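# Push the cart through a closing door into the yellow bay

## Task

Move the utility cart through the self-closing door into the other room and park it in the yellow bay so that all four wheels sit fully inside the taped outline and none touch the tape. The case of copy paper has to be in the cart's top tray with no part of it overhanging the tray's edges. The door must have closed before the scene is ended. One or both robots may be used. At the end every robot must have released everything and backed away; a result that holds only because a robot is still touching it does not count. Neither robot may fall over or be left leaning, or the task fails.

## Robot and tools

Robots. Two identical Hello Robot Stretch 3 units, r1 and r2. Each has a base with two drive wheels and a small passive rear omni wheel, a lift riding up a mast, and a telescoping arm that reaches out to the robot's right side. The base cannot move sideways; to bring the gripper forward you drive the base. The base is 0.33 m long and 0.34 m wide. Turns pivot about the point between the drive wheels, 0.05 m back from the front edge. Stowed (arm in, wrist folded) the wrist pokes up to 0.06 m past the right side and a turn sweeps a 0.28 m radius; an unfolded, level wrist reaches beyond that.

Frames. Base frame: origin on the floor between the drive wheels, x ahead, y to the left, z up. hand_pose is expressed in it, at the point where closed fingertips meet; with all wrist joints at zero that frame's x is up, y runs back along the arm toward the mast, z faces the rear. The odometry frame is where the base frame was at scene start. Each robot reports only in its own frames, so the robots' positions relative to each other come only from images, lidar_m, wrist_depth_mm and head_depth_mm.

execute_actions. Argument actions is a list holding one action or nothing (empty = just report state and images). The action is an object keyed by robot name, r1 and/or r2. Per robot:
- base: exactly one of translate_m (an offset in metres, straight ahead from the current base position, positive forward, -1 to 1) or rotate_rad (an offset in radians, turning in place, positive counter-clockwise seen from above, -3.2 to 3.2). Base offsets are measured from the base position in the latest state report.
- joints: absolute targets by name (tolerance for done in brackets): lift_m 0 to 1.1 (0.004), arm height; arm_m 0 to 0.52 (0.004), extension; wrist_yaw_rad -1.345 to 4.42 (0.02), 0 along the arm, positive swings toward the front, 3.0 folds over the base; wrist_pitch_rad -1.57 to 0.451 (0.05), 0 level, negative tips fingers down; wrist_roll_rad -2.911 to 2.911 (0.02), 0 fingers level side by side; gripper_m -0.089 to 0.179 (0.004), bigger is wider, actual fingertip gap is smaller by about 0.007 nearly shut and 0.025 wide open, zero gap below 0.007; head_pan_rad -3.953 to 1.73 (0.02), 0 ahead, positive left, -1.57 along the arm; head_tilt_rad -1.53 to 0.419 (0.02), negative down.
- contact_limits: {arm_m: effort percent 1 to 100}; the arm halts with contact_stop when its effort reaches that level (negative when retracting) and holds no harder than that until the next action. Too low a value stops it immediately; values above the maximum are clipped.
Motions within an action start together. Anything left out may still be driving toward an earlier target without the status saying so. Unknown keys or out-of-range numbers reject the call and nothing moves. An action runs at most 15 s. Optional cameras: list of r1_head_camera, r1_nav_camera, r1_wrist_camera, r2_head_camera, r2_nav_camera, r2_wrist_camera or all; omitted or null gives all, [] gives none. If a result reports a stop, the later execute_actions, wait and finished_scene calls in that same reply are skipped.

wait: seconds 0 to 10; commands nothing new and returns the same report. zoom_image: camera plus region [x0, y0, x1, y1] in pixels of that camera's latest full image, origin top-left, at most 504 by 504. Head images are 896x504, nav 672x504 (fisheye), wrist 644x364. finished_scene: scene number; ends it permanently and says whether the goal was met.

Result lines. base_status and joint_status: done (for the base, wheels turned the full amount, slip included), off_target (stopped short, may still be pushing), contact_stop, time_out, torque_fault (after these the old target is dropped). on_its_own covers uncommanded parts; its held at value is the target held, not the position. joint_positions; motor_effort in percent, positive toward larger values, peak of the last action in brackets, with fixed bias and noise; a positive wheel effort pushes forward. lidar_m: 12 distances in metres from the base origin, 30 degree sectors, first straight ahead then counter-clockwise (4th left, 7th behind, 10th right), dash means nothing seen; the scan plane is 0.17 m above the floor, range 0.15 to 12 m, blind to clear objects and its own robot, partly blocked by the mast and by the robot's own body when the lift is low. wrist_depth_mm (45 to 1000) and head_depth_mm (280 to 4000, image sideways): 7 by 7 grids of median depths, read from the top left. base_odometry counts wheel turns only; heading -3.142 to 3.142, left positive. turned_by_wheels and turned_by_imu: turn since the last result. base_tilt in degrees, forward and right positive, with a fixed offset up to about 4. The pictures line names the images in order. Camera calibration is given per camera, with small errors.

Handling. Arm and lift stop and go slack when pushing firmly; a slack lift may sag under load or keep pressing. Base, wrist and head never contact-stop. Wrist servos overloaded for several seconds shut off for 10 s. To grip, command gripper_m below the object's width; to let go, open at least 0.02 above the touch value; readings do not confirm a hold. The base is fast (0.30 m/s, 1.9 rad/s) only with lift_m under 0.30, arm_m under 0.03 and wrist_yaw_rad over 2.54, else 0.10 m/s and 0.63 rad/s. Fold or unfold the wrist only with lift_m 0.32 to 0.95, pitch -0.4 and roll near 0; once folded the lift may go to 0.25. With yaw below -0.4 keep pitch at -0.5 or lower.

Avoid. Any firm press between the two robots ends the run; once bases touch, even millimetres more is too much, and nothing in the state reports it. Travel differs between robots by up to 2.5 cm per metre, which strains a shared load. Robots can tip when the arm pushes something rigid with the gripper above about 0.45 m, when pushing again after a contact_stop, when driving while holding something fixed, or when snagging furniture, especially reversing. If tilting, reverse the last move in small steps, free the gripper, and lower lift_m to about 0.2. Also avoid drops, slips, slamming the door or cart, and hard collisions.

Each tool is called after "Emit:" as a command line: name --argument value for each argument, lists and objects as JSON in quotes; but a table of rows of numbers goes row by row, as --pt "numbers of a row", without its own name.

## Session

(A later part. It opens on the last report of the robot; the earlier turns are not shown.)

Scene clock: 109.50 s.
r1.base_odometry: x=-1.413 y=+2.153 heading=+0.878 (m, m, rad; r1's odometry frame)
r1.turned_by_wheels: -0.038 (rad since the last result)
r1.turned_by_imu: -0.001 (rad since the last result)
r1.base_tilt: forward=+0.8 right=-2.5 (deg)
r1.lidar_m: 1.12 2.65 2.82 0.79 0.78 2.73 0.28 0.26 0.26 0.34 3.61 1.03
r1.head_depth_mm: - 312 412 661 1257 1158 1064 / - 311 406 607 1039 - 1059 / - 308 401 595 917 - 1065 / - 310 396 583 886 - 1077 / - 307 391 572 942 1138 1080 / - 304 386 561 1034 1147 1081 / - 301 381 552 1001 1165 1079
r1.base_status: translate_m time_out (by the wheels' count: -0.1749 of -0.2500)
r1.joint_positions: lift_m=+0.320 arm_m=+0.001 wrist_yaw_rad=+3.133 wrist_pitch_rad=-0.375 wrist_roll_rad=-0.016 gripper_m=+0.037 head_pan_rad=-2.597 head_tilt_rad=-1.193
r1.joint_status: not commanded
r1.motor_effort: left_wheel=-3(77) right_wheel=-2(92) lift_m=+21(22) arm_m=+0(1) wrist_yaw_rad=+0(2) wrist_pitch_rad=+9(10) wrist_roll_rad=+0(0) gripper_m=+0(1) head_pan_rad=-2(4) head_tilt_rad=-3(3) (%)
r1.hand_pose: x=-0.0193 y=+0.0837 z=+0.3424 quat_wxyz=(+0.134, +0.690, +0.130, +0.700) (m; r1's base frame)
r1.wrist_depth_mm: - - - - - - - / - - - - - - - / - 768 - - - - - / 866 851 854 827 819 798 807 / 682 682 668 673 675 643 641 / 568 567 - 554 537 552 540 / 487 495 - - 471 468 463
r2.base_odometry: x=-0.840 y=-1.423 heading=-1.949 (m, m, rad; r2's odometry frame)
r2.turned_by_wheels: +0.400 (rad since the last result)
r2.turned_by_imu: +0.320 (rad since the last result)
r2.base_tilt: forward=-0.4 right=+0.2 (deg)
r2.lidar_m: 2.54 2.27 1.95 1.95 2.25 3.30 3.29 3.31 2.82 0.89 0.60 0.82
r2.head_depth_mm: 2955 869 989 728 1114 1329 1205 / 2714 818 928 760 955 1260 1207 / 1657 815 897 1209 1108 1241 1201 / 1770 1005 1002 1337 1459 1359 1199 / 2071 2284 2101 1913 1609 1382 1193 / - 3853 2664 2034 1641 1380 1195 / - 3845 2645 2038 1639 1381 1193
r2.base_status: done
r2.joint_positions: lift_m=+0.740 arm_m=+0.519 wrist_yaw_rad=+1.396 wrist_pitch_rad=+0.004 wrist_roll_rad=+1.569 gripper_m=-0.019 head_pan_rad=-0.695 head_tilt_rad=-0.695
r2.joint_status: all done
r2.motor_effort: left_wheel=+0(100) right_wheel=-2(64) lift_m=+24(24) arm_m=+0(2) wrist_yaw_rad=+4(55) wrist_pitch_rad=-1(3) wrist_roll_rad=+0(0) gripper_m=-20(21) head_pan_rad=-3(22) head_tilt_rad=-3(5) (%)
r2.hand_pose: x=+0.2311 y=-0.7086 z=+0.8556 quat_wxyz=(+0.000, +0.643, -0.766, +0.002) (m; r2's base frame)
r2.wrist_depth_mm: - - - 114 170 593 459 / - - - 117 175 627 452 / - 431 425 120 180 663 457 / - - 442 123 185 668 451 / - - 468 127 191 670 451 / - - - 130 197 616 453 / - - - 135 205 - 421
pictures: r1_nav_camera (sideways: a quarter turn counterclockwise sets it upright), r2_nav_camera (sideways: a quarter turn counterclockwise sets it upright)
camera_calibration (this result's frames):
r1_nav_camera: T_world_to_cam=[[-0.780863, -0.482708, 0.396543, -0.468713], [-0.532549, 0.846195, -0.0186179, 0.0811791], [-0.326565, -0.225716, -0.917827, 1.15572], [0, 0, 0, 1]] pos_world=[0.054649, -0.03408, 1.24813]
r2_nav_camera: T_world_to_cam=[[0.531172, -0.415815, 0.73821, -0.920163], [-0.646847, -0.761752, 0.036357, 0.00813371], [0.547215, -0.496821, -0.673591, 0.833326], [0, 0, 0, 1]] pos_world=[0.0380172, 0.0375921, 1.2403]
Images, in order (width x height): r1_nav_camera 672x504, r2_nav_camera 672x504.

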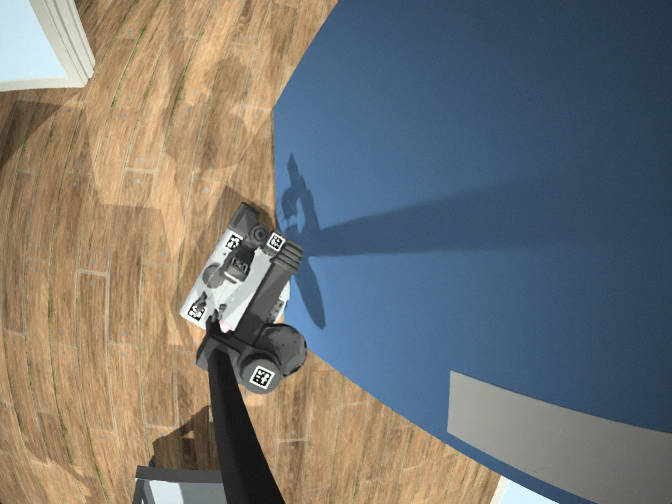

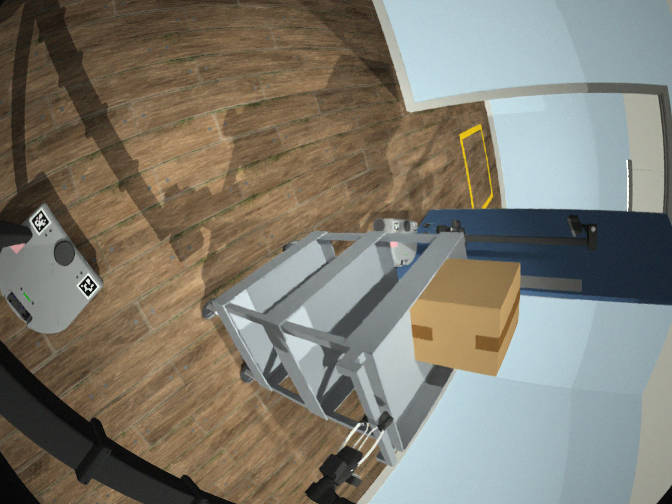

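Emit:
execute_actions --actions '[{"r2":{"base":{"translate_m":-0.6},"joints":{"arm_m":0.0,"wrist_yaw_rad":1.57,"head_pan_rad":-0.4,"gripper_m":-0.05}}}]' --cameras '["r2_nav_camera"]'

Emit:
execute_actions --actions '[{"r2":{"base":{"translate_m":0.8}}}]' --cameras '["r2_nav_camera"]'

Scene clock: 120.53 s.
r1.base_odometry: x=-1.413 y=+2.153 heading=+0.878 (m, m, rad; r1's odometry frame)
r1.turned_by_wheels: +0.000 (rad since the last result)
r1.turned_by_imu: +0.001 (rad since the last result)
r1.base_tilt: forward=+0.9 right=-2.4 (deg)
r1.lidar_m: 1.12 2.65 2.83 1.53 1.54 2.74 0.28 0.26 0.26 0.34 3.64 1.03
r1.head_depth_mm: - 312 412 661 1254 1158 1065 / - 311 407 607 1037 - 1061 / - 308 401 595 918 - 1064 / - 309 396 584 887 - 1081 / - 307 391 573 938 1132 1081 / - 304 386 563 1034 1149 1078 / - 301 382 552 1001 1158 1074
r1.base_status: not commanded
r1.joint_positions: lift_m=+0.320 arm_m=+0.001 wrist_yaw_rad=+3.133 wrist_pitch_rad=-0.375 wrist_roll_rad=-0.016 gripper_m=+0.037 head_pan_rad=-2.597 head_tilt_rad=-1.193
r1.joint_status: not commanded
r1.motor_effort: left_wheel=-2(3) right_wheel=-3(2) lift_m=+22(21) arm_m=-1(1) wrist_yaw_rad=+0(0) wrist_pitch_rad=+9(9) wrist_roll_rad=+0(0) gripper_m=+0(0) head_pan_rad=-2(2) head_tilt_rad=-2(2) (%)
r1.hand_pose: x=-0.0193 y=+0.0837 z=+0.3424 quat_wxyz=(+0.134, +0.690, +0.130, +0.700) (m; r1's base frame)
r1.wrist_depth_mm: - - - - - - - / - - - - - - - / - - - - - - - / 878 868 838 839 810 813 798 / 692 685 677 661 692 642 640 / 577 560 - 554 534 543 529 / 482 502 - - 472 469 463
r2.base_odometry: x=-0.618 y=-0.865 heading=-1.950 (m, m, rad; r2's odometry frame)
r2.turned_by_wheels: +0.000 (rad since the last result)
r2.turned_by_imu: -0.001 (rad since the last result)
r2.base_tilt: forward=-0.5 right=+0.1 (deg)
r2.lidar_m: 0.33 2.44 2.10 2.10 2.41 2.71 2.70 3.11 2.68 2.67 0.33 0.32
r2.head_depth_mm: 2970 3336 954 789 638 493 728 / 2153 653 581 715 636 483 777 / 2346 647 591 683 635 491 760 / - 644 607 705 631 489 788 / - 3667 632 727 630 487 785 / - 3849 2676 763 612 490 802 / 2703 2986 2626 2034 1635 482 1191
r2.base_status: done
r2.joint_positions: lift_m=+0.740 arm_m=+0.000 wrist_yaw_rad=+1.534 wrist_pitch_rad=+0.002 wrist_roll_rad=+1.570 gripper_m=-0.025 head_pan_rad=-0.407 head_tilt_rad=-0.695
r2.joint_status: wrist_yaw_rad off_target (ended at +1.534, target +1.570); gripper_m off_target (ended at -0.025, target -0.050); the others done
r2.on_its_own: wrist_yaw_rad is held at +1.526, not at your +1.570, by its stall guard, which is not easing now; gripper_m is held at -0.027, not at your -0.050, by its stall guard, which is not easing now
r2.motor_effort: left_wheel=-1(10) right_wheel=-1(26) lift_m=+24(24) arm_m=-3(10) wrist_yaw_rad=-9(70) wrist_pitch_rad=+0(1) wrist_roll_rad=+0(0) gripper_m=-22(98) head_pan_rad=+3(20) head_tilt_rad=-3(3) (%)
r2.hand_pose: x=+0.2347 y=-0.1546 z=+0.8549 quat_wxyz=(+0.000, +0.694, -0.720, +0.001) (m; r2's base frame)
r2.wrist_depth_mm: - 362 362 76 132 136 455 / - 416 409 83 145 557 459 / - - 453 91 160 584 455 / - - - 101 177 583 451 / - - - 114 199 - 440 / - - - 130 - - 413 / - - - 156 308 319 323
pictures: r2_nav_camera (sideways: a quarter turn counterclockwise sets it upright)
camera_calibration (this result's frames):
r2_nav_camera: T_world_to_cam=[[0.627317, -0.24803, 0.73821, -0.92075], [-0.404151, -0.91397, 0.036357, 0.00665325], [0.665684, -0.321155, -0.67359, 0.832603], [0, 0, 0, 1]] pos_world=[0.0260405, 0.0451027, 1.2403]
Images, in order (width x height): r2_nav_camera 672x504.

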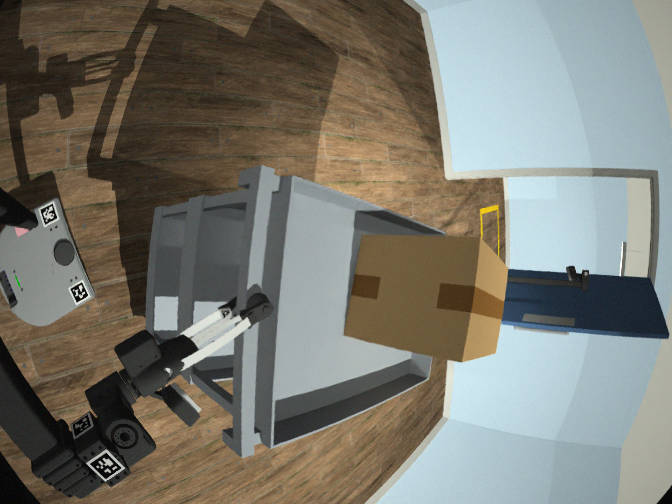

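Scene clock: 129.50 s.
r1.base_odometry: x=-1.413 y=+2.153 heading=+0.878 (m, m, rad; r1's odometry frame)
r1.turned_by_wheels: +0.000 (rad since the last result)
r1.turned_by_imu: +0.001 (rad since the last result)
r1.base_tilt: forward=+0.9 right=-2.5 (deg)
r1.lidar_m: 1.12 2.65 2.83 0.83 0.91 2.73 0.28 0.26 0.26 0.34 3.61 1.02
r1.head_depth_mm: - 312 412 661 1256 1158 1066 / - 311 407 607 1038 - 1065 / - 308 401 595 920 - 1066 / - 309 396 583 889 - 1077 / - 307 391 573 941 1134 1078 / - 304 386 562 1035 1147 1079 / - 301 381 552 1003 1162 1081
r1.base_status: not commanded
r1.joint_positions: lift_m=+0.320 arm_m=+0.001 wrist_yaw_rad=+3.133 wrist_pitch_rad=-0.375 wrist_roll_rad=-0.016 gripper_m=+0.037 head_pan_rad=-2.597 head_tilt_rad=-1.193
r1.joint_status: not commanded
r1.motor_effort: left_wheel=-2(3) right_wheel=-2(3) lift_m=+21(21) arm_m=+0(1) wrist_yaw_rad=+1(1) wrist_pitch_rad=+9(8) wrist_roll_rad=+0(0) gripper_m=-1(0) head_pan_rad=-2(2) head_tilt_rad=-3(3) (%)
r1.hand_pose: x=-0.0193 y=+0.0837 z=+0.3424 quat_wxyz=(+0.134, +0.690, +0.130, +0.700) (m; r1's base frame)
r1.wrist_depth_mm: - - - - - - - / - - - - - - - / - - - - - - - / 894 849 851 838 805 811 801 / 691 675 681 659 672 658 650 / 576 565 - 565 536 542 534 / 482 496 - - 476 469 467
r2.base_odometry: x=-0.914 y=-1.608 heading=-1.950 (m, m, rad; r2's odometry frame)
r2.turned_by_wheels: +0.000 (rad since the last result)
r2.turned_by_imu: +0.005 (rad since the last result)
r2.base_tilt: forward=-0.3 right=+0.2 (deg)
r2.lidar_m: 2.34 2.20 1.90 1.90 2.19 3.49 3.47 3.33 2.88 0.32 0.31 0.34
r2.head_depth_mm: 1821 1819 631 692 638 495 420 / 2186 2286 2385 760 636 496 - / - 3935 2700 734 634 525 790 / - 3968 2698 2065 574 786 1014 / - 3917 2687 2048 1531 1383 1194 / 2075 2267 2441 2032 1644 1383 1197 / 1983 2220 2442 2027 1644 1387 1189
r2.base_status: done
r2.joint_positions: lift_m=+0.740 arm_m=+0.000 wrist_yaw_rad=+1.368 wrist_pitch_rad=-0.001 wrist_roll_rad=+1.570 gripper_m=-0.025 head_pan_rad=-0.407 head_tilt_rad=-0.695
r2.joint_status: not commanded
r2.on_its_own: wrist_yaw_rad is held at +1.365, not at your +1.570, by its stall guard, which is not easing now; gripper_m is held at -0.027, not at your -0.050, by its stall guard, which is not easing now
r2.motor_effort: left_wheel=-3(15) right_wheel=+4(22) lift_m=+24(23) arm_m=-1(2) wrist_yaw_rad=-4(75) wrist_pitch_rad=+1(1) wrist_roll_rad=+0(0) gripper_m=-23(23) head_pan_rad=+3(3) head_tilt_rad=-3(3) (%)
r2.hand_pose: x=+0.2296 y=-0.1966 z=+0.8542 quat_wxyz=(+0.001, +0.632, -0.775, +0.000) (m; r2's base frame)
r2.wrist_depth_mm: - - - - - - 400 / - - - - - - 434 / - - - - - - 430 / - - - - - - 408 / - - - 54 229 345 351 / - - - 96 - - - / - - - - - - -
pictures: r2_nav_camera (sideways: a quarter turn counterclockwise sets it upright)
camera_calibration (this result's frames):
r2_nav_camera: T_world_to_cam=[[0.627325, -0.248011, 0.73821, -0.92075], [-0.404123, -0.913982, 0.036357, 0.00665308], [0.665694, -0.321135, -0.67359, 0.832603], [0, 0, 0, 1]] pos_world=[0.0260391, 0.0451033, 1.2403]
Images, in order (width x height): r2_nav_camera 672x504.

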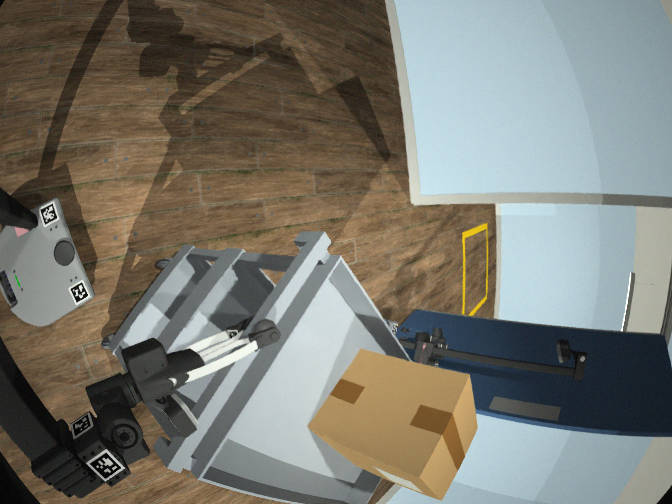

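Emit:
execute_actions --actions '[{"r2":{"base":{"rotate_rad":-1.3},"joints":{"wrist_yaw_rad":1.9,"head_pan_rad":0.3}}}]' --cameras '["r2_nav_camera"]'

Emit:
execute_actions --actions '[{"r2":{"base":{"translate_m":-0.4}}}]' --cameras '[]'

Emit:
execute_actions --actions '[{"r2":{"base":{"rotate_rad":-0.6},"joints":{"wrist_yaw_rad":2.2}}}]' --cameras '["r2_nav_camera"]'

Scene clock: 136.50 s.
r1.base_odometry: x=-1.413 y=+2.153 heading=+0.878 (m, m, rad; r1's odometry frame)
r1.turned_by_wheels: +0.000 (rad since the last result)
r1.turned_by_imu: +0.001 (rad since the last result)
r1.base_tilt: forward=+0.8 right=-2.5 (deg)
r1.lidar_m: 1.12 2.65 2.83 0.85 0.93 2.74 0.28 0.26 0.26 0.34 3.62 1.03
r1.head_depth_mm: - 313 412 660 1255 1163 1063 / - 311 407 605 1039 - 1069 / - 308 401 594 920 - 1067 / - 309 396 583 889 - 1078 / - 307 391 572 939 1136 1079 / - 304 386 562 1032 1149 1076 / - 301 381 552 998 1158 1076
r1.base_status: not commanded
r1.joint_positions: lift_m=+0.320 arm_m=+0.001 wrist_yaw_rad=+3.133 wrist_pitch_rad=-0.375 wrist_roll_rad=-0.016 gripper_m=+0.037 head_pan_rad=-2.597 head_tilt_rad=-1.193
r1.joint_status: not commanded
r1.motor_effort: left_wheel=-2(2) right_wheel=-2(3) lift_m=+22(21) arm_m=-1(1) wrist_yaw_rad=+0(0) wrist_pitch_rad=+9(8) wrist_roll_rad=+0(0) gripper_m=+0(1) head_pan_rad=-2(2) head_tilt_rad=-2(3) (%)
r1.hand_pose: x=-0.0193 y=+0.0837 z=+0.3424 quat_wxyz=(+0.134, +0.690, +0.130, +0.700) (m; r1's base frame)
r1.wrist_depth_mm: - - - - - - - / - - - - - - - / - - - - - - - / 900 836 856 841 825 814 805 / 690 679 679 673 684 663 645 / 574 568 - 546 540 545 541 / 484 504 - - 470 474 464
r2.base_odometry: x=-0.914 y=-1.608 heading=+3.034 (m, m, rad; r2's odometry frame)
r2.turned_by_wheels: -1.300 (rad since the last result)
r2.turned_by_imu: -1.319 (rad since the last result)
r2.base_tilt: forward=-0.3 right=+0.2 (deg)
r2.lidar_m: 0.30 0.30 0.38 2.43 1.97 1.90 1.97 2.68 3.50 3.63 2.99 0.33
r2.head_depth_mm: 2761 3025 2729 2081 1546 482 794 / 3007 3291 950 764 634 492 609 / 3209 786 906 782 634 482 746 / 2972 643 572 674 631 490 755 / 2708 637 591 689 630 476 768 / 1579 634 609 704 629 482 785 / 1662 1796 1662 724 626 485 782
r2.base_status: done
r2.joint_positions: lift_m=+0.740 arm_m=+0.000 wrist_yaw_rad=+1.901 wrist_pitch_rad=-0.020 wrist_roll_rad=+1.570 gripper_m=-0.026 head_pan_rad=+0.293 head_tilt_rad=-0.695
r2.joint_status: all done
r2.on_its_own: gripper_m is held at -0.027, not at your -0.050, by its stall guard, which is not easing now
r2.motor_effort: left_wheel=+5(16) right_wheel=-4(11) lift_m=+24(24) arm_m=-1(1) wrist_yaw_rad=+0(78) wrist_pitch_rad=+7(7) wrist_roll_rad=+0(0) gripper_m=-12(24) head_pan_rad=+3(33) head_tilt_rad=-3(4) (%)
r2.hand_pose: x=+0.2205 y=-0.0620 z=+0.8493 quat_wxyz=(+0.009, +0.814, -0.581, -0.005) (m; r2's base frame)
r2.wrist_depth_mm: - - - - - - 985 / - - - - - - 924 / - - - 236 252 533 358 / - - 616 184 257 599 407 / - - 527 195 850 632 439 / - - 571 - 868 628 437 / - - - 294 - 621 439
pictures: r2_nav_camera (sideways: a quarter turn counterclockwise sets it upright)
camera_calibration (this result's frames):
r2_nav_camera: T_world_to_cam=[[0.639622, 0.214352, 0.738198, -0.920809], [0.279568, -0.959437, 0.0363572, 0.00248234], [0.716048, 0.183122, -0.673603, 0.832313], [0, 0, 0, 1]] pos_world=[-0.00769996, 0.0473438, 1.2403]
Images, in order (width x height): r2_nav_camera 672x504.

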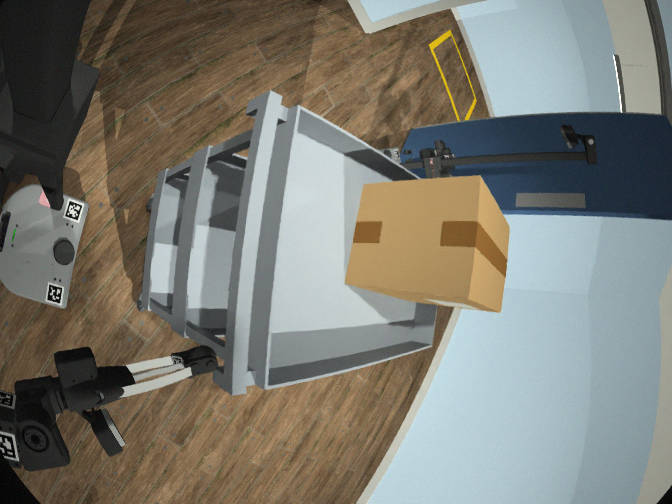

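Scene clock: 141.97 s.
r1.base_odometry: x=-1.413 y=+2.153 heading=+0.878 (m, m, rad; r1's odometry frame)
r1.turned_by_wheels: +0.000 (rad since the last result)
r1.turned_by_imu: +0.001 (rad since the last result)
r1.base_tilt: forward=+0.9 right=-2.6 (deg)
r1.lidar_m: 1.12 2.65 2.83 0.84 0.93 2.74 0.28 0.26 0.26 0.34 3.62 1.02
r1.head_depth_mm: - 313 412 662 1257 1158 1065 / - 311 406 607 1036 - 1064 / - 308 401 595 919 - 1068 / - 309 396 584 888 - 1077 / - 308 391 573 940 1137 1079 / - 304 386 563 1034 1149 1081 / - 301 381 553 997 1159 1078
r1.base_status: not commanded
r1.joint_positions: lift_m=+0.320 arm_m=+0.001 wrist_yaw_rad=+3.133 wrist_pitch_rad=-0.375 wrist_roll_rad=-0.016 gripper_m=+0.037 head_pan_rad=-2.597 head_tilt_rad=-1.193
r1.joint_status: not commanded
r1.motor_effort: left_wheel=-3(3) right_wheel=-3(3) lift_m=+22(21) arm_m=-1(1) wrist_yaw_rad=+0(1) wrist_pitch_rad=+8(8) wrist_roll_rad=+1(0) gripper_m=+0(0) head_pan_rad=-2(2) head_tilt_rad=-3(2) (%)
r1.hand_pose: x=-0.0193 y=+0.0837 z=+0.3424 quat_wxyz=(+0.134, +0.690, +0.130, +0.700) (m; r1's base frame)
r1.wrist_depth_mm: - - - - - - - / - - - - - - - / - - - - - - - / 863 853 848 835 824 814 798 / 701 681 684 669 682 657 658 / 568 566 - 548 536 539 543 / 486 498 - - 474 470 462
r2.base_odometry: x=-0.516 y=-1.651 heading=+3.034 (m, m, rad; r2's odometry frame)
r2.turned_by_wheels: +0.000 (rad since the last result)
r2.turned_by_imu: -0.001 (rad since the last result)
r2.base_tilt: forward=-0.4 right=+0.1 (deg)
r2.lidar_m: 0.70 0.71 2.54 2.20 1.61 1.55 1.61 2.19 3.27 3.41 3.37 3.22
r2.head_depth_mm: 3154 3393 2502 851 1681 1403 1221 / 3369 3484 1032 1141 1083 1339 1229 / 3360 900 982 1175 1108 1307 1204 / 3056 915 982 1172 1138 1317 1200 / 1938 1180 1007 1205 1136 1308 1199 / 1963 2197 2250 959 1611 1380 1193 / 2203 2548 2668 2029 1632 1378 1192
r2.base_status: done
r2.joint_positions: lift_m=+0.740 arm_m=+0.000 wrist_yaw_rad=+1.901 wrist_pitch_rad=-0.020 wrist_roll_rad=+1.570 gripper_m=-0.026 head_pan_rad=+0.293 head_tilt_rad=-0.695
r2.joint_status: not commanded
r2.on_its_own: gripper_m is held at -0.027, not at your -0.050, by its stall guard, which is not easing now
r2.motor_effort: left_wheel=+5(7) right_wheel=-4(8) lift_m=+24(24) arm_m=-1(1) wrist_yaw_rad=+0(2) wrist_pitch_rad=+7(7) wrist_roll_rad=+0(1) gripper_m=-11(12) head_pan_rad=+3(3) head_tilt_rad=-3(3) (%)
r2.hand_pose: x=+0.2205 y=-0.0620 z=+0.8493 quat_wxyz=(+0.009, +0.814, -0.581, -0.005) (m; r2's base frame)
r2.wrist_depth_mm: - - - - - - 985 / - - - 602 - 633 814 / - - 958 631 - 665 803 / - - 935 667 - 966 799 / - - - - - - 778 / - - - - - - 893 / - - - - - - 976
pictures: none
No camera images: the call's "cameras" was empty. Leave "cameras" out to get every camera's image.

Scene clock: 143.87 s.
r1.base_odometry: x=-1.413 y=+2.153 heading=+0.878 (m, m, rad; r1's odometry frame)
r1.turned_by_wheels: +0.000 (rad since the last result)
r1.turned_by_imu: +0.000 (rad since the last result)
r1.base_tilt: forward=+0.9 right=-2.5 (deg)
r1.lidar_m: 1.12 2.65 2.83 0.85 0.93 2.73 0.28 0.26 0.26 0.34 3.61 1.03
r1.head_depth_mm: - 313 412 661 1251 1158 1064 / - 311 407 607 1040 - 1066 / - 308 401 594 918 - 1068 / - 309 396 584 889 - 1075 / - 308 391 573 938 1134 1079 / - 304 386 561 1034 1145 1079 / - 301 381 552 1002 1160 1081
r1.base_status: not commanded
r1.joint_positions: lift_m=+0.320 arm_m=+0.001 wrist_yaw_rad=+3.133 wrist_pitch_rad=-0.375 wrist_roll_rad=-0.016 gripper_m=+0.037 head_pan_rad=-2.597 head_tilt_rad=-1.193
r1.joint_status: not commanded
r1.motor_effort: left_wheel=-3(3) right_wheel=-3(2) lift_m=+22(21) arm_m=-1(1) wrist_yaw_rad=-1(1) wrist_pitch_rad=+9(9) wrist_roll_rad=+0(0) gripper_m=+0(0) head_pan_rad=-2(2) head_tilt_rad=-2(2) (%)
r1.hand_pose: x=-0.0193 y=+0.0837 z=+0.3424 quat_wxyz=(+0.134, +0.690, +0.130, +0.700) (m; r1's base frame)
r1.wrist_depth_mm: - - - - - - - / - - - - - - - / - - - - - - - / 867 873 864 821 832 817 801 / 685 687 678 666 678 654 635 / 567 569 - 556 536 547 542 / 486 499 - - 475 471 462
r2.base_odometry: x=-0.516 y=-1.651 heading=+2.434 (m, m, rad; r2's odometry frame)
r2.turned_by_wheels: -0.600 (rad since the last result)
r2.turned_by_imu: -0.609 (rad since the last result)
r2.base_tilt: forward=-0.5 right=+0.1 (deg)
r2.lidar_m: 3.23 0.70 0.70 2.55 2.41 1.65 1.55 1.58 2.03 3.29 3.35 3.46
r2.head_depth_mm: 2755 3094 2746 2078 1678 1407 1205 / 2795 3146 2705 2077 1664 1399 1205 / 2854 3198 2681 2042 1663 1392 1225 / 2876 3216 2699 2056 1653 1387 1198 / 2945 3233 2683 2043 1651 1355 1198 / 3011 3305 2684 918 1102 1295 1192 / 3047 3396 975 1155 1062 1244 1190
r2.base_status: done
r2.joint_positions: lift_m=+0.740 arm_m=+0.000 wrist_yaw_rad=+2.198 wrist_pitch_rad=-0.020 wrist_roll_rad=+1.570 gripper_m=-0.026 head_pan_rad=+0.293 head_tilt_rad=-0.695
r2.joint_status: all done
r2.on_its_own: gripper_m is held at -0.027, not at your -0.050, by its stall guard, which is not easing now
r2.motor_effort: left_wheel=+5(12) right_wheel=-3(8) lift_m=+24(24) arm_m=-1(1) wrist_yaw_rad=+2(3) wrist_pitch_rad=+7(7) wrist_roll_rad=+0(0) gripper_m=-12(12) head_pan_rad=+2(2) head_tilt_rad=-3(3) (%)
r2.hand_pose: x=+0.1856 y=+0.0051 z=+0.8493 quat_wxyz=(+0.010, +0.891, -0.454, -0.004) (m; r2's base frame)
r2.wrist_depth_mm: - - - - - - 980 / - - - - - - 992 / - - - - - - 975 / - - - 717 - - 788 / - - - 827 - - 832 / - - - - - - 745 / - - - 719 822 919 750
pictures: r2_nav_camera (sideways: a quarter turn counterclockwise sets it upright)
camera_calibration (this result's frames):
r2_nav_camera: T_world_to_cam=[[0.639622, 0.214352, 0.738198, -0.920809], [0.27957, -0.959437, 0.0363572, 0.00248233], [0.716048, 0.183123, -0.673603, 0.832313], [0, 0, 0, 1]] pos_world=[-0.00770002, 0.0473438, 1.2403]
Images, in order (width x height): r2_nav_camera 672x504.

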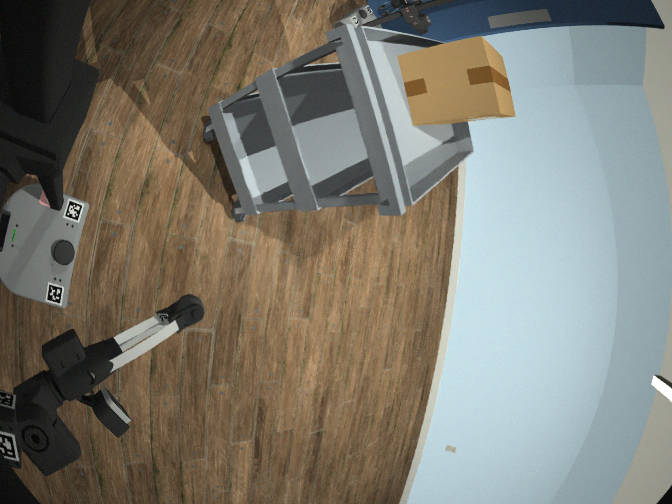

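Emit:
execute_actions --actions '[{"r2":{"base":{"rotate_rad":1.61},"joints":{"wrist_roll_rad":0,"lift_m":0.55,"gripper_m":0.13,"head_pan_rad":-0.2}}}]' --cameras '[]'

Emit:
execute_actions --actions '[{"r2":{"base":{"translate_m":1.0}}}]' --cameras '[]'

Emit:
execute_actions --actions '[{"r2":{"base":{"translate_m":0.2}}}]' --cameras '[]'

Emit:
execute_actions --actions '[{"r2":{"base":{"rotate_rad":-2.33},"joints":{"wrist_yaw_rad":1.57}}}]' --cameras '["r2_head_camera","r2_wrist_camera"]'

Scene clock: 154.33 s.
r1.base_odometry: x=-1.413 y=+2.153 heading=+0.878 (m, m, rad; r1's odometry frame)
r1.turned_by_wheels: +0.000 (rad since the last result)
r1.turned_by_imu: +0.001 (rad since the last result)
r1.base_tilt: forward=+0.9 right=-2.5 (deg)
r1.lidar_m: 1.12 2.65 2.82 0.85 0.93 2.74 0.28 0.26 0.26 0.34 3.62 1.03
r1.head_depth_mm: - 313 412 661 1257 1156 1064 / - 311 407 607 1039 - 1064 / - 308 401 595 919 - 1063 / - 309 396 583 890 - 1078 / - 307 391 573 940 1136 1078 / - 304 386 562 1032 1149 1075 / - 301 381 553 1003 1164 1078
r1.base_status: not commanded
r1.joint_positions: lift_m=+0.320 arm_m=+0.001 wrist_yaw_rad=+3.133 wrist_pitch_rad=-0.375 wrist_roll_rad=-0.016 gripper_m=+0.037 head_pan_rad=-2.597 head_tilt_rad=-1.193
r1.joint_status: not commanded
r1.motor_effort: left_wheel=-3(2) right_wheel=-2(3) lift_m=+21(21) arm_m=-1(1) wrist_yaw_rad=+0(1) wrist_pitch_rad=+8(8) wrist_roll_rad=+0(0) gripper_m=+0(1) head_pan_rad=-2(2) head_tilt_rad=-3(3) (%)
r1.hand_pose: x=-0.0193 y=+0.0837 z=+0.3424 quat_wxyz=(+0.134, +0.690, +0.130, +0.700) (m; r1's base frame)
r1.wrist_depth_mm: - - - - - - - / - - - - - - - / - - - - - - - / 867 861 855 850 816 810 794 / 685 683 667 667 680 647 642 / 572 566 - 554 536 539 543 / 489 494 - - 474 467 467
r2.base_odometry: x=-0.516 y=-1.651 heading=-2.239 (m, m, rad; r2's odometry frame)
r2.turned_by_wheels: +1.610 (rad since the last result)
r2.turned_by_imu: +1.635 (rad since the last result)
r2.base_tilt: forward=-0.5 right=+0.2 (deg)
r2.lidar_m: 2.55 2.28 1.62 1.55 1.59 2.13 3.28 3.38 3.39 3.22 0.70 0.70
r2.head_depth_mm: 2154 2192 1971 881 1055 1236 1211 / 2585 2661 2610 1940 1090 1263 1202 / - 3987 2678 2061 1664 1394 1205 / - 3900 2697 2053 1647 1393 1198 / - 3459 2694 2056 1646 1388 1196 / 2195 2479 2630 2037 1643 1383 1192 / 2149 2391 2567 2024 1640 1377 1190
r2.base_status: done
r2.joint_positions: lift_m=+0.550 arm_m=+0.000 wrist_yaw_rad=+2.198 wrist_pitch_rad=-0.020 wrist_roll_rad=+0.008 gripper_m=+0.130 head_pan_rad=-0.193 head_tilt_rad=-0.695
r2.joint_status: all done
r2.motor_effort: left_wheel=-4(11) right_wheel=+4(8) lift_m=+23(26) arm_m=-1(1) wrist_yaw_rad=+1(2) wrist_pitch_rad=+7(7) wrist_roll_rad=-5(7) gripper_m=+1(92) head_pan_rad=-3(28) head_tilt_rad=-3(3) (%)
r2.hand_pose: x=+0.1857 y=+0.0050 z=+0.6597 quat_wxyz=(+0.327, +0.635, -0.316, +0.624) (m; r2's base frame)
r2.wrist_depth_mm: - - - - - - - / - - - - - - - / - - - - - - - / - - - - - - - / - - - - - - - / - - - - - - - / - - - - - - -
pictures: none
No camera images: the call's "cameras" was empty. Leave "cameras" out to get every camera's image.

Scene clock: 165.50 s.
r1.base_odometry: x=-1.413 y=+2.153 heading=+0.878 (m, m, rad; r1's odometry frame)
r1.turned_by_wheels: +0.000 (rad since the last result)
r1.turned_by_imu: +0.002 (rad since the last result)
r1.base_tilt: forward=+0.8 right=-2.5 (deg)
r1.lidar_m: 1.13 2.65 1.31 0.84 0.93 2.74 0.28 0.26 0.26 0.34 3.61 1.03
r1.head_depth_mm: - 313 412 660 1259 1162 1065 / - 311 406 605 1037 - 1064 / - 308 402 594 917 - 1065 / - 309 396 584 890 - 1076 / - 307 391 573 940 1137 1075 / - 304 386 562 1034 1148 1082 / - 301 381 552 1002 1164 1080
r1.base_status: not commanded
r1.joint_positions: lift_m=+0.320 arm_m=+0.001 wrist_yaw_rad=+3.133 wrist_pitch_rad=-0.375 wrist_roll_rad=-0.016 gripper_m=+0.037 head_pan_rad=-2.597 head_tilt_rad=-1.193
r1.joint_status: not commanded
r1.motor_effort: left_wheel=-2(3) right_wheel=-3(3) lift_m=+21(21) arm_m=-1(1) wrist_yaw_rad=+0(0) wrist_pitch_rad=+9(9) wrist_roll_rad=+0(1) gripper_m=-1(0) head_pan_rad=-2(2) head_tilt_rad=-3(3) (%)
r1.hand_pose: x=-0.0193 y=+0.0837 z=+0.3424 quat_wxyz=(+0.134, +0.690, +0.130, +0.700) (m; r1's base frame)
r1.wrist_depth_mm: - - - - - - - / - - - - - - - / - - - - - - - / 848 868 870 835 804 815 794 / 688 685 670 664 676 643 639 / 573 571 - 555 535 545 545 / 482 498 - - 471 468 458
r2.base_odometry: x=-1.136 y=-2.436 heading=-2.239 (m, m, rad; r2's odometry frame)
r2.turned_by_wheels: +0.000 (rad since the last result)
r2.turned_by_imu: +0.005 (rad since the last result)
r2.base_tilt: forward=-0.5 right=+0.4 (deg)
r2.lidar_m: 1.54 1.58 1.66 1.58 1.63 2.18 4.29 0.61 0.52 0.63 1.26 1.76
r2.head_depth_mm: - - 2753 2080 1674 1402 1213 / - 3970 2731 2066 1673 1394 1202 / - 3948 2729 2066 1667 1395 1204 / - 3873 2685 2051 1670 1393 1197 / 1333 1496 1702 1920 1650 1386 1197 / 1304 1456 1661 1865 1654 1377 1193 / 1270 1424 1615 1849 1634 1381 1191
r2.base_status: done
r2.joint_positions: lift_m=+0.550 arm_m=+0.000 wrist_yaw_rad=+2.198 wrist_pitch_rad=-0.020 wrist_roll_rad=+0.008 gripper_m=+0.130 head_pan_rad=-0.193 head_tilt_rad=-0.695
r2.joint_status: not commanded
r2.motor_effort: left_wheel=-5(7) right_wheel=+3(8) lift_m=+23(23) arm_m=-1(1) wrist_yaw_rad=+3(3) wrist_pitch_rad=+7(7) wrist_roll_rad=-4(4) gripper_m=+0(0) head_pan_rad=-3(3) head_tilt_rad=-3(3) (%)
r2.hand_pose: x=+0.1857 y=+0.0050 z=+0.6597 quat_wxyz=(+0.327, +0.635, -0.316, +0.624) (m; r2's base frame)
r2.wrist_depth_mm: - - - - - - - / - - - - - - - / - - - - - - - / - - - - - - - / - - - - - - - / - - - - - - - / - - - - - - -
pictures: none
No camera images: the call's "cameras" was empty. Leave "cameras" out to get every camera's image.

Scene clock: 168.67 s.
r1.base_odometry: x=-1.413 y=+2.153 heading=+0.878 (m, m, rad; r1's odometry frame)
r1.turned_by_wheels: +0.000 (rad since the last result)
r1.turned_by_imu: +0.000 (rad since the last result)
r1.base_tilt: forward=+0.9 right=-2.5 (deg)
r1.lidar_m: 1.13 2.65 1.20 0.85 0.93 2.73 0.28 0.26 0.26 0.34 3.61 1.03
r1.head_depth_mm: - 313 412 662 1255 1162 1065 / - 311 406 607 1041 - 1062 / - 308 401 595 918 - 1065 / - 309 396 583 888 - 1073 / - 308 391 572 943 1132 1076 / - 304 386 562 1033 1150 1080 / - 301 381 552 1004 1162 1081
r1.base_status: not commanded
r1.joint_positions: lift_m=+0.320 arm_m=+0.001 wrist_yaw_rad=+3.133 wrist_pitch_rad=-0.375 wrist_roll_rad=-0.016 gripper_m=+0.037 head_pan_rad=-2.597 head_tilt_rad=-1.193
r1.joint_status: not commanded
r1.motor_effort: left_wheel=-3(3) right_wheel=-3(3) lift_m=+21(21) arm_m=-1(1) wrist_yaw_rad=-1(0) wrist_pitch_rad=+9(9) wrist_roll_rad=+0(0) gripper_m=-2(1) head_pan_rad=-2(2) head_tilt_rad=-2(3) (%)
r1.hand_pose: x=-0.0193 y=+0.0837 z=+0.3424 quat_wxyz=(+0.134, +0.690, +0.130, +0.700) (m; r1's base frame)
r1.wrist_depth_mm: - - - - - - - / - - - - - - - / - - - - - - - / 878 855 870 836 832 811 796 / 683 687 679 669 687 655 645 / 567 568 - 545 529 545 547 / 483 497 - - 468 462 462
r2.base_odometry: x=-1.260 y=-2.593 heading=-2.240 (m, m, rad; r2's odometry frame)
r2.turned_by_wheels: +0.000 (rad since the last result)
r2.turned_by_imu: +0.001 (rad since the last result)
r2.base_tilt: forward=-0.5 right=+0.3 (deg)
r2.lidar_m: 1.34 1.38 1.66 1.59 1.64 2.19 4.49 0.67 0.67 0.82 1.16 1.71
r2.head_depth_mm: - 3959 2725 2076 1668 1396 1208 / - 3988 2723 2079 1671 1396 1202 / - 3934 2703 2061 1658 1395 1203 / 3870 3459 2463 1913 1658 1394 1199 / 1160 1299 1476 1717 1645 1384 1192 / 1124 1264 1431 1639 1645 1392 1194 / 1104 1226 1388 1596 1640 1383 1190
r2.base_status: done
r2.joint_positions: lift_m=+0.550 arm_m=+0.000 wrist_yaw_rad=+2.198 wrist_pitch_rad=-0.020 wrist_roll_rad=+0.008 gripper_m=+0.130 head_pan_rad=-0.193 head_tilt_rad=-0.695
r2.joint_status: not commanded
r2.motor_effort: left_wheel=-5(7) right_wheel=+3(9) lift_m=+23(23) arm_m=-1(1) wrist_yaw_rad=+4(3) wrist_pitch_rad=+7(7) wrist_roll_rad=-5(4) gripper_m=-1(0) head_pan_rad=-3(2) head_tilt_rad=-3(3) (%)
r2.hand_pose: x=+0.1857 y=+0.0050 z=+0.6597 quat_wxyz=(+0.327, +0.635, -0.316, +0.624) (m; r2's base frame)
r2.wrist_depth_mm: - - - - - - 957 / - - - - - - 972 / - - - - - - 972 / - - - - - - - / - - - - - - - / - - - - - - - / - - - - - - -
pictures: none
No camera images: the call's "cameras" was empty. Leave "cameras" out to get every camera's image.

Scene clock: 173.30 s.
r1.base_odometry: x=-1.413 y=+2.153 heading=+0.878 (m, m, rad; r1's odometry frame)
r1.turned_by_wheels: +0.000 (rad since the last result)
r1.turned_by_imu: +0.001 (rad since the last result)
r1.base_tilt: forward=+0.9 right=-2.5 (deg)
r1.lidar_m: 1.13 2.65 1.10 0.84 0.93 2.74 0.28 0.26 0.26 0.34 3.61 1.03
r1.head_depth_mm: - 312 412 661 1262 1160 1062 / - 311 406 606 1039 - 1062 / - 308 402 595 920 - 1066 / - 310 397 583 891 - 1077 / - 307 391 574 941 1134 1079 / - 305 386 561 1034 1148 1078 / - 301 381 553 1000 1163 1079
r1.base_status: not commanded
r1.joint_positions: lift_m=+0.320 arm_m=+0.001 wrist_yaw_rad=+3.133 wrist_pitch_rad=-0.375 wrist_roll_rad=-0.016 gripper_m=+0.037 head_pan_rad=-2.597 head_tilt_rad=-1.193
r1.joint_status: not commanded
r1.motor_effort: left_wheel=-2(3) right_wheel=-2(2) lift_m=+21(21) arm_m=-1(1) wrist_yaw_rad=+0(0) wrist_pitch_rad=+9(9) wrist_roll_rad=+0(0) gripper_m=+0(1) head_pan_rad=-2(2) head_tilt_rad=-3(2) (%)
r1.hand_pose: x=-0.0193 y=+0.0837 z=+0.3424 quat_wxyz=(+0.134, +0.690, +0.130, +0.700) (m; r1's base frame)
r1.wrist_depth_mm: - - - - - - - / - - - - - - 928 / - - - - - - 887 / 871 855 844 833 816 816 804 / 688 695 680 666 689 652 639 / 568 572 - 552 531 538 542 / 490 498 - - 476 468 461
r2.base_odometry: x=-1.260 y=-2.593 heading=+1.714 (m, m, rad; r2's odometry frame)
r2.turned_by_wheels: -2.330 (rad since the last result)
r2.turned_by_imu: -2.366 (rad since the last result)
r2.base_tilt: forward=-0.3 right=+0.2 (deg)
r2.lidar_m: 0.67 0.72 1.16 1.21 1.34 1.34 1.54 1.59 1.59 1.82 3.09 4.50
r2.head_depth_mm: - 3979 2757 2090 1666 1405 1207 / - 3959 2713 2073 1673 1403 1226 / - - 2735 2057 1663 1392 1201 / - 3876 2356 1871 1617 1364 1201 / - 3889 1015 1165 1104 1295 1197 / - 3897 1011 794 1065 1278 1196 / 3786 3591 922 784 1063 1279 1187
r2.base_status: done
r2.joint_positions: lift_m=+0.550 arm_m=+0.000 wrist_yaw_rad=+1.572 wrist_pitch_rad=-0.020 wrist_roll_rad=+0.008 gripper_m=+0.130 head_pan_rad=-0.193 head_tilt_rad=-0.695
r2.joint_status: all done
r2.motor_effort: left_wheel=+5(11) right_wheel=-4(7) lift_m=+23(23) arm_m=-1(1) wrist_yaw_rad=-2(3) wrist_pitch_rad=+7(7) wrist_roll_rad=-4(5) gripper_m=-1(0) head_pan_rad=-3(3) head_tilt_rad=-3(3) (%)
r2.hand_pose: x=+0.2343 y=-0.1450 z=+0.6597 quat_wxyz=(+0.503, +0.507, -0.496, +0.493) (m; r2's base frame)
r2.wrist_depth_mm: 660 623 792 - - - - / 581 576 560 562 - - - / - - - - - - - / - - - - - - - / 640 630 613 873 - - - / - - - - - - - / - - 947 - - - -
pictures: r2_head_camera (sideways: a quarter turn clockwise sets it upright), r2_wrist_camera
camera_calibration (this result's frames):
r2_head_camera: T_world_to_cam=[[-0.648326, 0.118333, -0.75211, 1.00068], [0.214458, 0.976233, -0.0312695, 0.0400426], [0.730534, -0.181569, -0.658295, 0.814616], [0, 0, 0, 1]] pos_world=[0.0450773, -0.00959607, 1.29013]
r2_wrist_camera: T_world_to_cam=[[-0.00802901, -0.999876, 0.0135172, -0.152], [-0.138994, -0.0122705, -0.990217, 0.732735], [0.990261, -0.00982928, -0.138879, 0.0232322], [0, 0, 0, 1]] pos_world=[0.0776197, -0.142761, 0.730848]
Images, in order (width x height): r2_head_camera 896x504, r2_wrist_camera 644x364.

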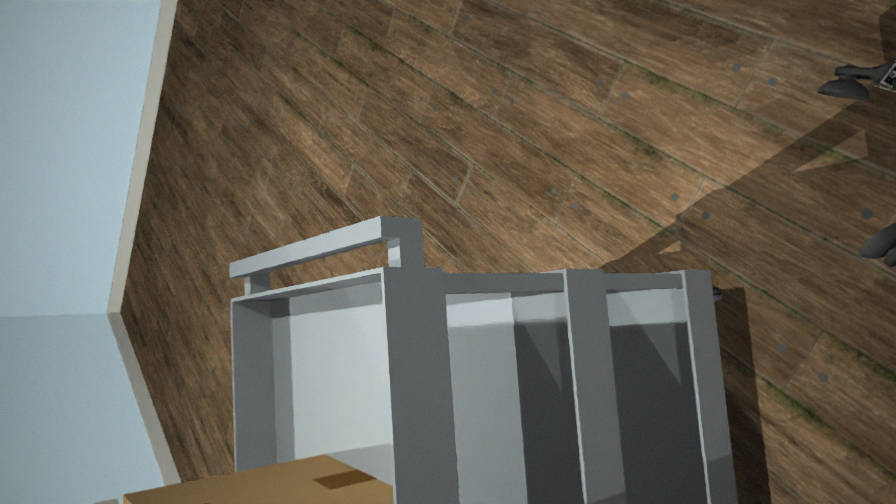

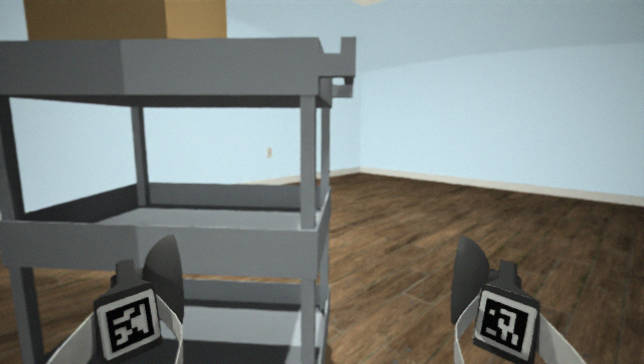

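Emit:
execute_actions --actions '[{"r2":{"base":{"translate_m":0.48},"joints":{"lift_m":0.52,"head_tilt_rad":-1.1}}}]' --cameras '[]'

Emit:
execute_actions --actions '[{"r2":{"joints":{"gripper_m":-0.03}}}]' --cameras '["r2_wrist_camera"]'

Emit:
execute_actions --actions '[{"r2":{"base":{"translate_m":-0.6}}}]' --cameras '["r2_nav_camera","r2_wrist_camera"]'

Scene clock: 181.50 s.
r1.base_odometry: x=-1.413 y=+2.153 heading=+0.878 (m, m, rad; r1's odometry frame)
r1.turned_by_wheels: +0.000 (rad since the last result)
r1.turned_by_imu: +0.001 (rad since the last result)
r1.base_tilt: forward=+0.9 right=-2.5 (deg)
r1.lidar_m: 1.13 2.64 1.05 0.84 0.93 2.73 0.28 0.26 0.26 0.34 3.61 1.03
r1.head_depth_mm: - 313 412 662 1263 1158 1066 / - 311 407 607 1037 - 1065 / - 308 401 595 915 - 1064 / - 309 396 584 888 - 1077 / - 308 391 572 941 1136 1079 / - 304 386 562 1034 1150 1077 / - 301 381 553 1001 1161 1080
r1.base_status: not commanded
r1.joint_positions: lift_m=+0.320 arm_m=+0.001 wrist_yaw_rad=+3.133 wrist_pitch_rad=-0.375 wrist_roll_rad=-0.016 gripper_m=+0.037 head_pan_rad=-2.597 head_tilt_rad=-1.193
r1.joint_status: not commanded
r1.motor_effort: left_wheel=-2(3) right_wheel=-3(2) lift_m=+22(21) arm_m=+0(1) wrist_yaw_rad=-1(0) wrist_pitch_rad=+9(9) wrist_roll_rad=+0(0) gripper_m=-1(1) head_pan_rad=-2(2) head_tilt_rad=-3(2) (%)
r1.hand_pose: x=-0.0193 y=+0.0837 z=+0.3424 quat_wxyz=(+0.134, +0.690, +0.130, +0.700) (m; r1's base frame)
r1.wrist_depth_mm: - - - - - - - / - - - - - - - / - - - - - - - / 878 864 848 842 820 798 784 / 688 682 674 669 693 650 650 / 573 571 - 557 534 544 531 / 492 496 - - 477 469 468
r2.base_odometry: x=-1.329 y=-2.118 heading=+1.714 (m, m, rad; r2's odometry frame)
r2.turned_by_wheels: +0.000 (rad since the last result)
r2.turned_by_imu: +0.003 (rad since the last result)
r2.base_tilt: forward=-0.4 right=+0.3 (deg)
r2.lidar_m: 0.19 0.20 0.30 1.08 1.77 1.68 1.94 1.93 1.92 2.21 3.77 0.19
r2.head_depth_mm: 2137 1851 1644 1456 1336 1222 - / 2149 1838 550 491 1300 1234 1104 / 2133 637 600 538 607 1202 - / 2111 686 608 546 515 1164 - / 2111 681 605 543 512 1161 - / 2088 673 602 541 512 1083 1118 / 2088 664 581 531 504 1068 1104
r2.base_status: done
r2.joint_positions: lift_m=+0.520 arm_m=+0.000 wrist_yaw_rad=+1.572 wrist_pitch_rad=-0.020 wrist_roll_rad=+0.008 gripper_m=+0.130 head_pan_rad=-0.193 head_tilt_rad=-1.087
r2.joint_status: all done
r2.motor_effort: left_wheel=+4(13) right_wheel=-4(5) lift_m=+23(21) arm_m=-1(1) wrist_yaw_rad=-1(2) wrist_pitch_rad=+7(7) wrist_roll_rad=-5(4) gripper_m=+0(0) head_pan_rad=-3(3) head_tilt_rad=-7(33) (%)
r2.hand_pose: x=+0.2343 y=-0.1450 z=+0.6296 quat_wxyz=(+0.503, +0.507, -0.496, +0.493) (m; r2's base frame)
r2.wrist_depth_mm: 282 280 99 250 - - - / - - 102 475 - - - / - - 104 511 - - - / - - 107 525 - - - / 604 588 575 537 - - - / 474 - 420 330 - - - / 377 - 329 249 - - -
pictures: none
No camera images: the call's "cameras" was empty. Leave "cameras" out to get every camera's image.

Scene clock: 183.60 s.
r1.base_odometry: x=-1.413 y=+2.153 heading=+0.878 (m, m, rad; r1's odometry frame)
r1.turned_by_wheels: +0.000 (rad since the last result)
r1.turned_by_imu: +0.000 (rad since the last result)
r1.base_tilt: forward=+0.9 right=-2.4 (deg)
r1.lidar_m: 1.12 2.65 1.05 0.85 0.94 2.74 0.28 0.26 0.26 0.34 3.62 1.03
r1.head_depth_mm: - 313 412 661 1253 1158 1065 / - 311 407 606 1040 - 1068 / - 308 402 595 917 - 1068 / - 309 396 583 888 - 1079 / - 307 391 573 939 1138 1080 / - 305 386 561 1031 1151 1078 / - 301 381 552 1001 1162 1082
r1.base_status: not commanded
r1.joint_positions: lift_m=+0.320 arm_m=+0.001 wrist_yaw_rad=+3.133 wrist_pitch_rad=-0.375 wrist_roll_rad=-0.016 gripper_m=+0.037 head_pan_rad=-2.597 head_tilt_rad=-1.193
r1.joint_status: not commanded
r1.motor_effort: left_wheel=-2(2) right_wheel=-2(2) lift_m=+22(21) arm_m=-1(1) wrist_yaw_rad=+1(0) wrist_pitch_rad=+9(9) wrist_roll_rad=+0(0) gripper_m=+2(1) head_pan_rad=-2(2) head_tilt_rad=-2(3) (%)
r1.hand_pose: x=-0.0193 y=+0.0837 z=+0.3424 quat_wxyz=(+0.134, +0.690, +0.130, +0.700) (m; r1's base frame)
r1.wrist_depth_mm: - - - - - - - / - - - - - - - / - - - - - - - / 859 848 855 847 838 814 806 / 685 687 664 666 685 650 643 / 562 564 - 553 540 539 541 / 488 498 - - 471 466 462
r2.base_odometry: x=-1.329 y=-2.118 heading=+1.714 (m, m, rad; r2's odometry frame)
r2.turned_by_wheels: +0.000 (rad since the last result)
r2.turned_by_imu: +0.000 (rad since the last result)
r2.base_tilt: forward=-0.4 right=+0.2 (deg)
r2.lidar_m: 0.20 0.21 0.30 1.08 1.78 1.67 1.94 1.93 1.92 2.21 3.76 0.20
r2.head_depth_mm: 2153 1873 1644 1422 1334 1220 - / 2150 1825 551 492 1316 1239 1107 / 2122 652 590 539 607 1194 - / 2120 687 608 545 736 1177 - / 2099 682 606 543 726 1160 - / 2099 677 603 541 511 1162 1116 / 2080 665 569 531 509 1064 1103
r2.base_status: not commanded
r2.joint_positions: lift_m=+0.520 arm_m=+0.000 wrist_yaw_rad=+1.588 wrist_pitch_rad=-0.020 wrist_roll_rad=+0.007 gripper_m=-0.029 head_pan_rad=-0.193 head_tilt_rad=-1.087
r2.joint_status: all done
r2.on_its_own: wrist_yaw_rad is at rest, and its effort (-21) is outside its rest range (-12 to +12)
r2.motor_effort: left_wheel=+7(7) right_wheel=-5(6) lift_m=+23(23) arm_m=-1(1) wrist_yaw_rad=-21(31) wrist_pitch_rad=+7(7) wrist_roll_rad=-4(4) gripper_m=-28(98) head_pan_rad=-3(3) head_tilt_rad=-7(7) (%)
r2.hand_pose: x=+0.2343 y=-0.1407 z=+0.6296 quat_wxyz=(+0.499, +0.511, -0.492, +0.498) (m; r2's base frame)
r2.wrist_depth_mm: 284 280 278 105 - - - / - - - 107 - - - / - - - 110 - - - / - - - 112 - - - / 611 604 589 115 - - - / 475 478 511 118 - - - / 360 362 345 122 - - -
pictures: r2_wrist_camera
camera_calibration (this result's frames):
r2_wrist_camera: T_world_to_cam=[[0.00848314, -0.999858, 0.0145738, -0.151888], [-0.138804, -0.0156106, -0.990197, 0.702537], [0.990284, 0.00637708, -0.138917, 0.0214431], [0, 0, 0, 1]] pos_world=[0.0775687, -0.141036, 0.700842]
Images, in order (width x height): r2_wrist_camera 644x364.

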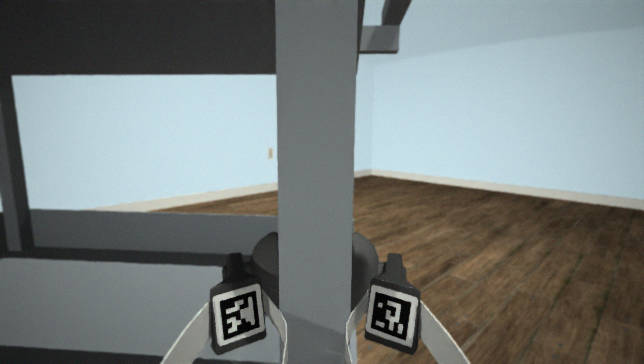

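Scene clock: 190.57 s.
r1.base_odometry: x=-1.413 y=+2.153 heading=+0.878 (m, m, rad; r1's odometry frame)
r1.turned_by_wheels: +0.000 (rad since the last result)
r1.turned_by_imu: +0.001 (rad since the last result)
r1.base_tilt: forward=+0.8 right=-2.5 (deg)
r1.lidar_m: 1.12 1.15 0.98 0.92 5.06 2.73 0.28 0.26 0.26 0.34 3.62 1.03
r1.head_depth_mm: - 312 412 660 1254 1160 1064 / - 311 407 607 1037 - 1064 / - 308 402 595 920 - 1070 / - 309 396 583 891 - 1080 / - 307 391 573 941 1137 1078 / - 304 386 562 1031 1151 1083 / - 301 381 552 998 1161 1083
r1.base_status: not commanded
r1.joint_positions: lift_m=+0.320 arm_m=+0.001 wrist_yaw_rad=+3.133 wrist_pitch_rad=-0.375 wrist_roll_rad=-0.016 gripper_m=+0.037 head_pan_rad=-2.597 head_tilt_rad=-1.193
r1.joint_status: not commanded
r1.motor_effort: left_wheel=-3(3) right_wheel=-1(3) lift_m=+22(21) arm_m=-1(1) wrist_yaw_rad=-1(0) wrist_pitch_rad=+9(9) wrist_roll_rad=+0(0) gripper_m=-2(0) head_pan_rad=-2(2) head_tilt_rad=-3(3) (%)
r1.hand_pose: x=-0.0193 y=+0.0837 z=+0.3424 quat_wxyz=(+0.134, +0.690, +0.130, +0.700) (m; r1's base frame)
r1.wrist_depth_mm: - - - - - - - / - - - - - - - / - - - - - - 865 / 875 865 845 850 824 806 793 / 695 684 683 665 686 661 648 / 570 567 - 555 531 551 543 / 486 500 - - 471 465 465
r2.base_odometry: x=-1.243 y=-2.712 heading=+1.714 (m, m, rad; r2's odometry frame)
r2.turned_by_wheels: +0.000 (rad since the last result)
r2.turned_by_imu: -0.003 (rad since the last result)
r2.base_tilt: forward=-0.3 right=+0.1 (deg)
r2.lidar_m: 0.27 0.44 1.20 1.59 1.26 1.25 1.43 1.50 1.51 1.73 2.93 0.23
r2.head_depth_mm: 2155 694 636 1426 1299 1222 - / 742 691 614 557 1294 1250 1104 / 744 691 611 547 751 1195 - / 522 643 607 553 850 1191 - / 456 542 596 568 1148 1205 - / 404 471 552 893 1264 1200 1118 / 377 480 581 933 1289 1200 1104
r2.base_status: done
r2.joint_positions: lift_m=+0.520 arm_m=+0.000 wrist_yaw_rad=+1.565 wrist_pitch_rad=-0.020 wrist_roll_rad=+0.004 gripper_m=-0.022 head_pan_rad=-0.193 head_tilt_rad=-1.087
r2.joint_status: not commanded
r2.on_its_own: gripper_m is held at -0.023, not at your -0.030, by its stall guard, which is not easing now
r2.motor_effort: left_wheel=+4(7) right_wheel=-6(20) lift_m=+23(23) arm_m=-1(1) wrist_yaw_rad=+5(32) wrist_pitch_rad=+7(7) wrist_roll_rad=-3(4) gripper_m=-22(28) head_pan_rad=-3(3) head_tilt_rad=-7(7) (%)
r2.hand_pose: x=+0.2344 y=-0.1465 z=+0.6297 quat_wxyz=(+0.506, +0.504, -0.497, +0.493) (m; r2's base frame)
r2.wrist_depth_mm: 317 281 278 110 272 272 381 / 498 607 585 113 - - - / - - - 116 - - - / - - - 120 - - - / 564 623 692 123 596 511 - / 507 475 498 126 486 458 - / 551 305 346 126 348 370 -
pictures: r2_nav_camera (sideways: a quarter turn counterclockwise sets it upright), r2_wrist_camera
camera_calibration (this result's frames):
r2_nav_camera: T_world_to_cam=[[0.892345, -0.15357, 0.424424, -0.513551], [-0.186638, -0.981725, 0.0371849, 0.00426757], [0.410957, -0.112395, -0.9047, 1.13463], [0, 0, 0, 1]] pos_world=[-0.00722191, 0.0528506, 1.2443]
r2_wrist_camera: T_world_to_cam=[[-0.0140778, -0.999751, 0.0173081, -0.154075], [-0.138802, -0.0151883, -0.990204, 0.70259], [0.99022, -0.0163423, -0.138554, 0.0179058], [0, 0, 0, 1]] pos_world=[0.0776213, -0.143073, 0.700855]
Images, in order (width x height): r2_nav_camera 672x504, r2_wrist_camera 644x364.

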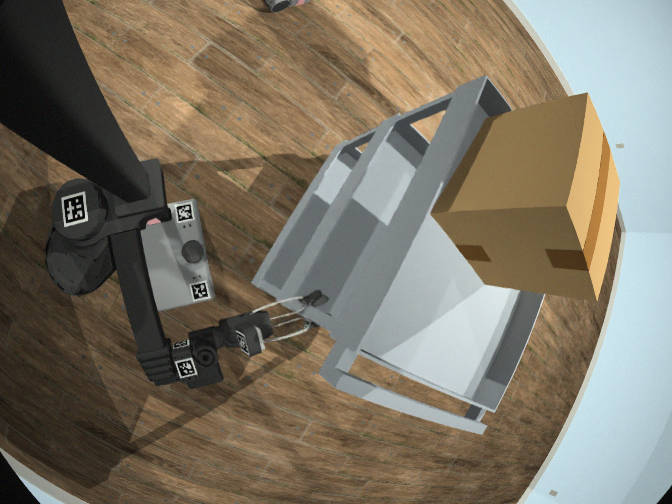

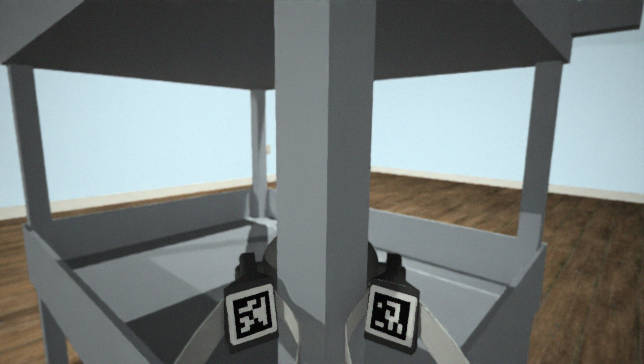

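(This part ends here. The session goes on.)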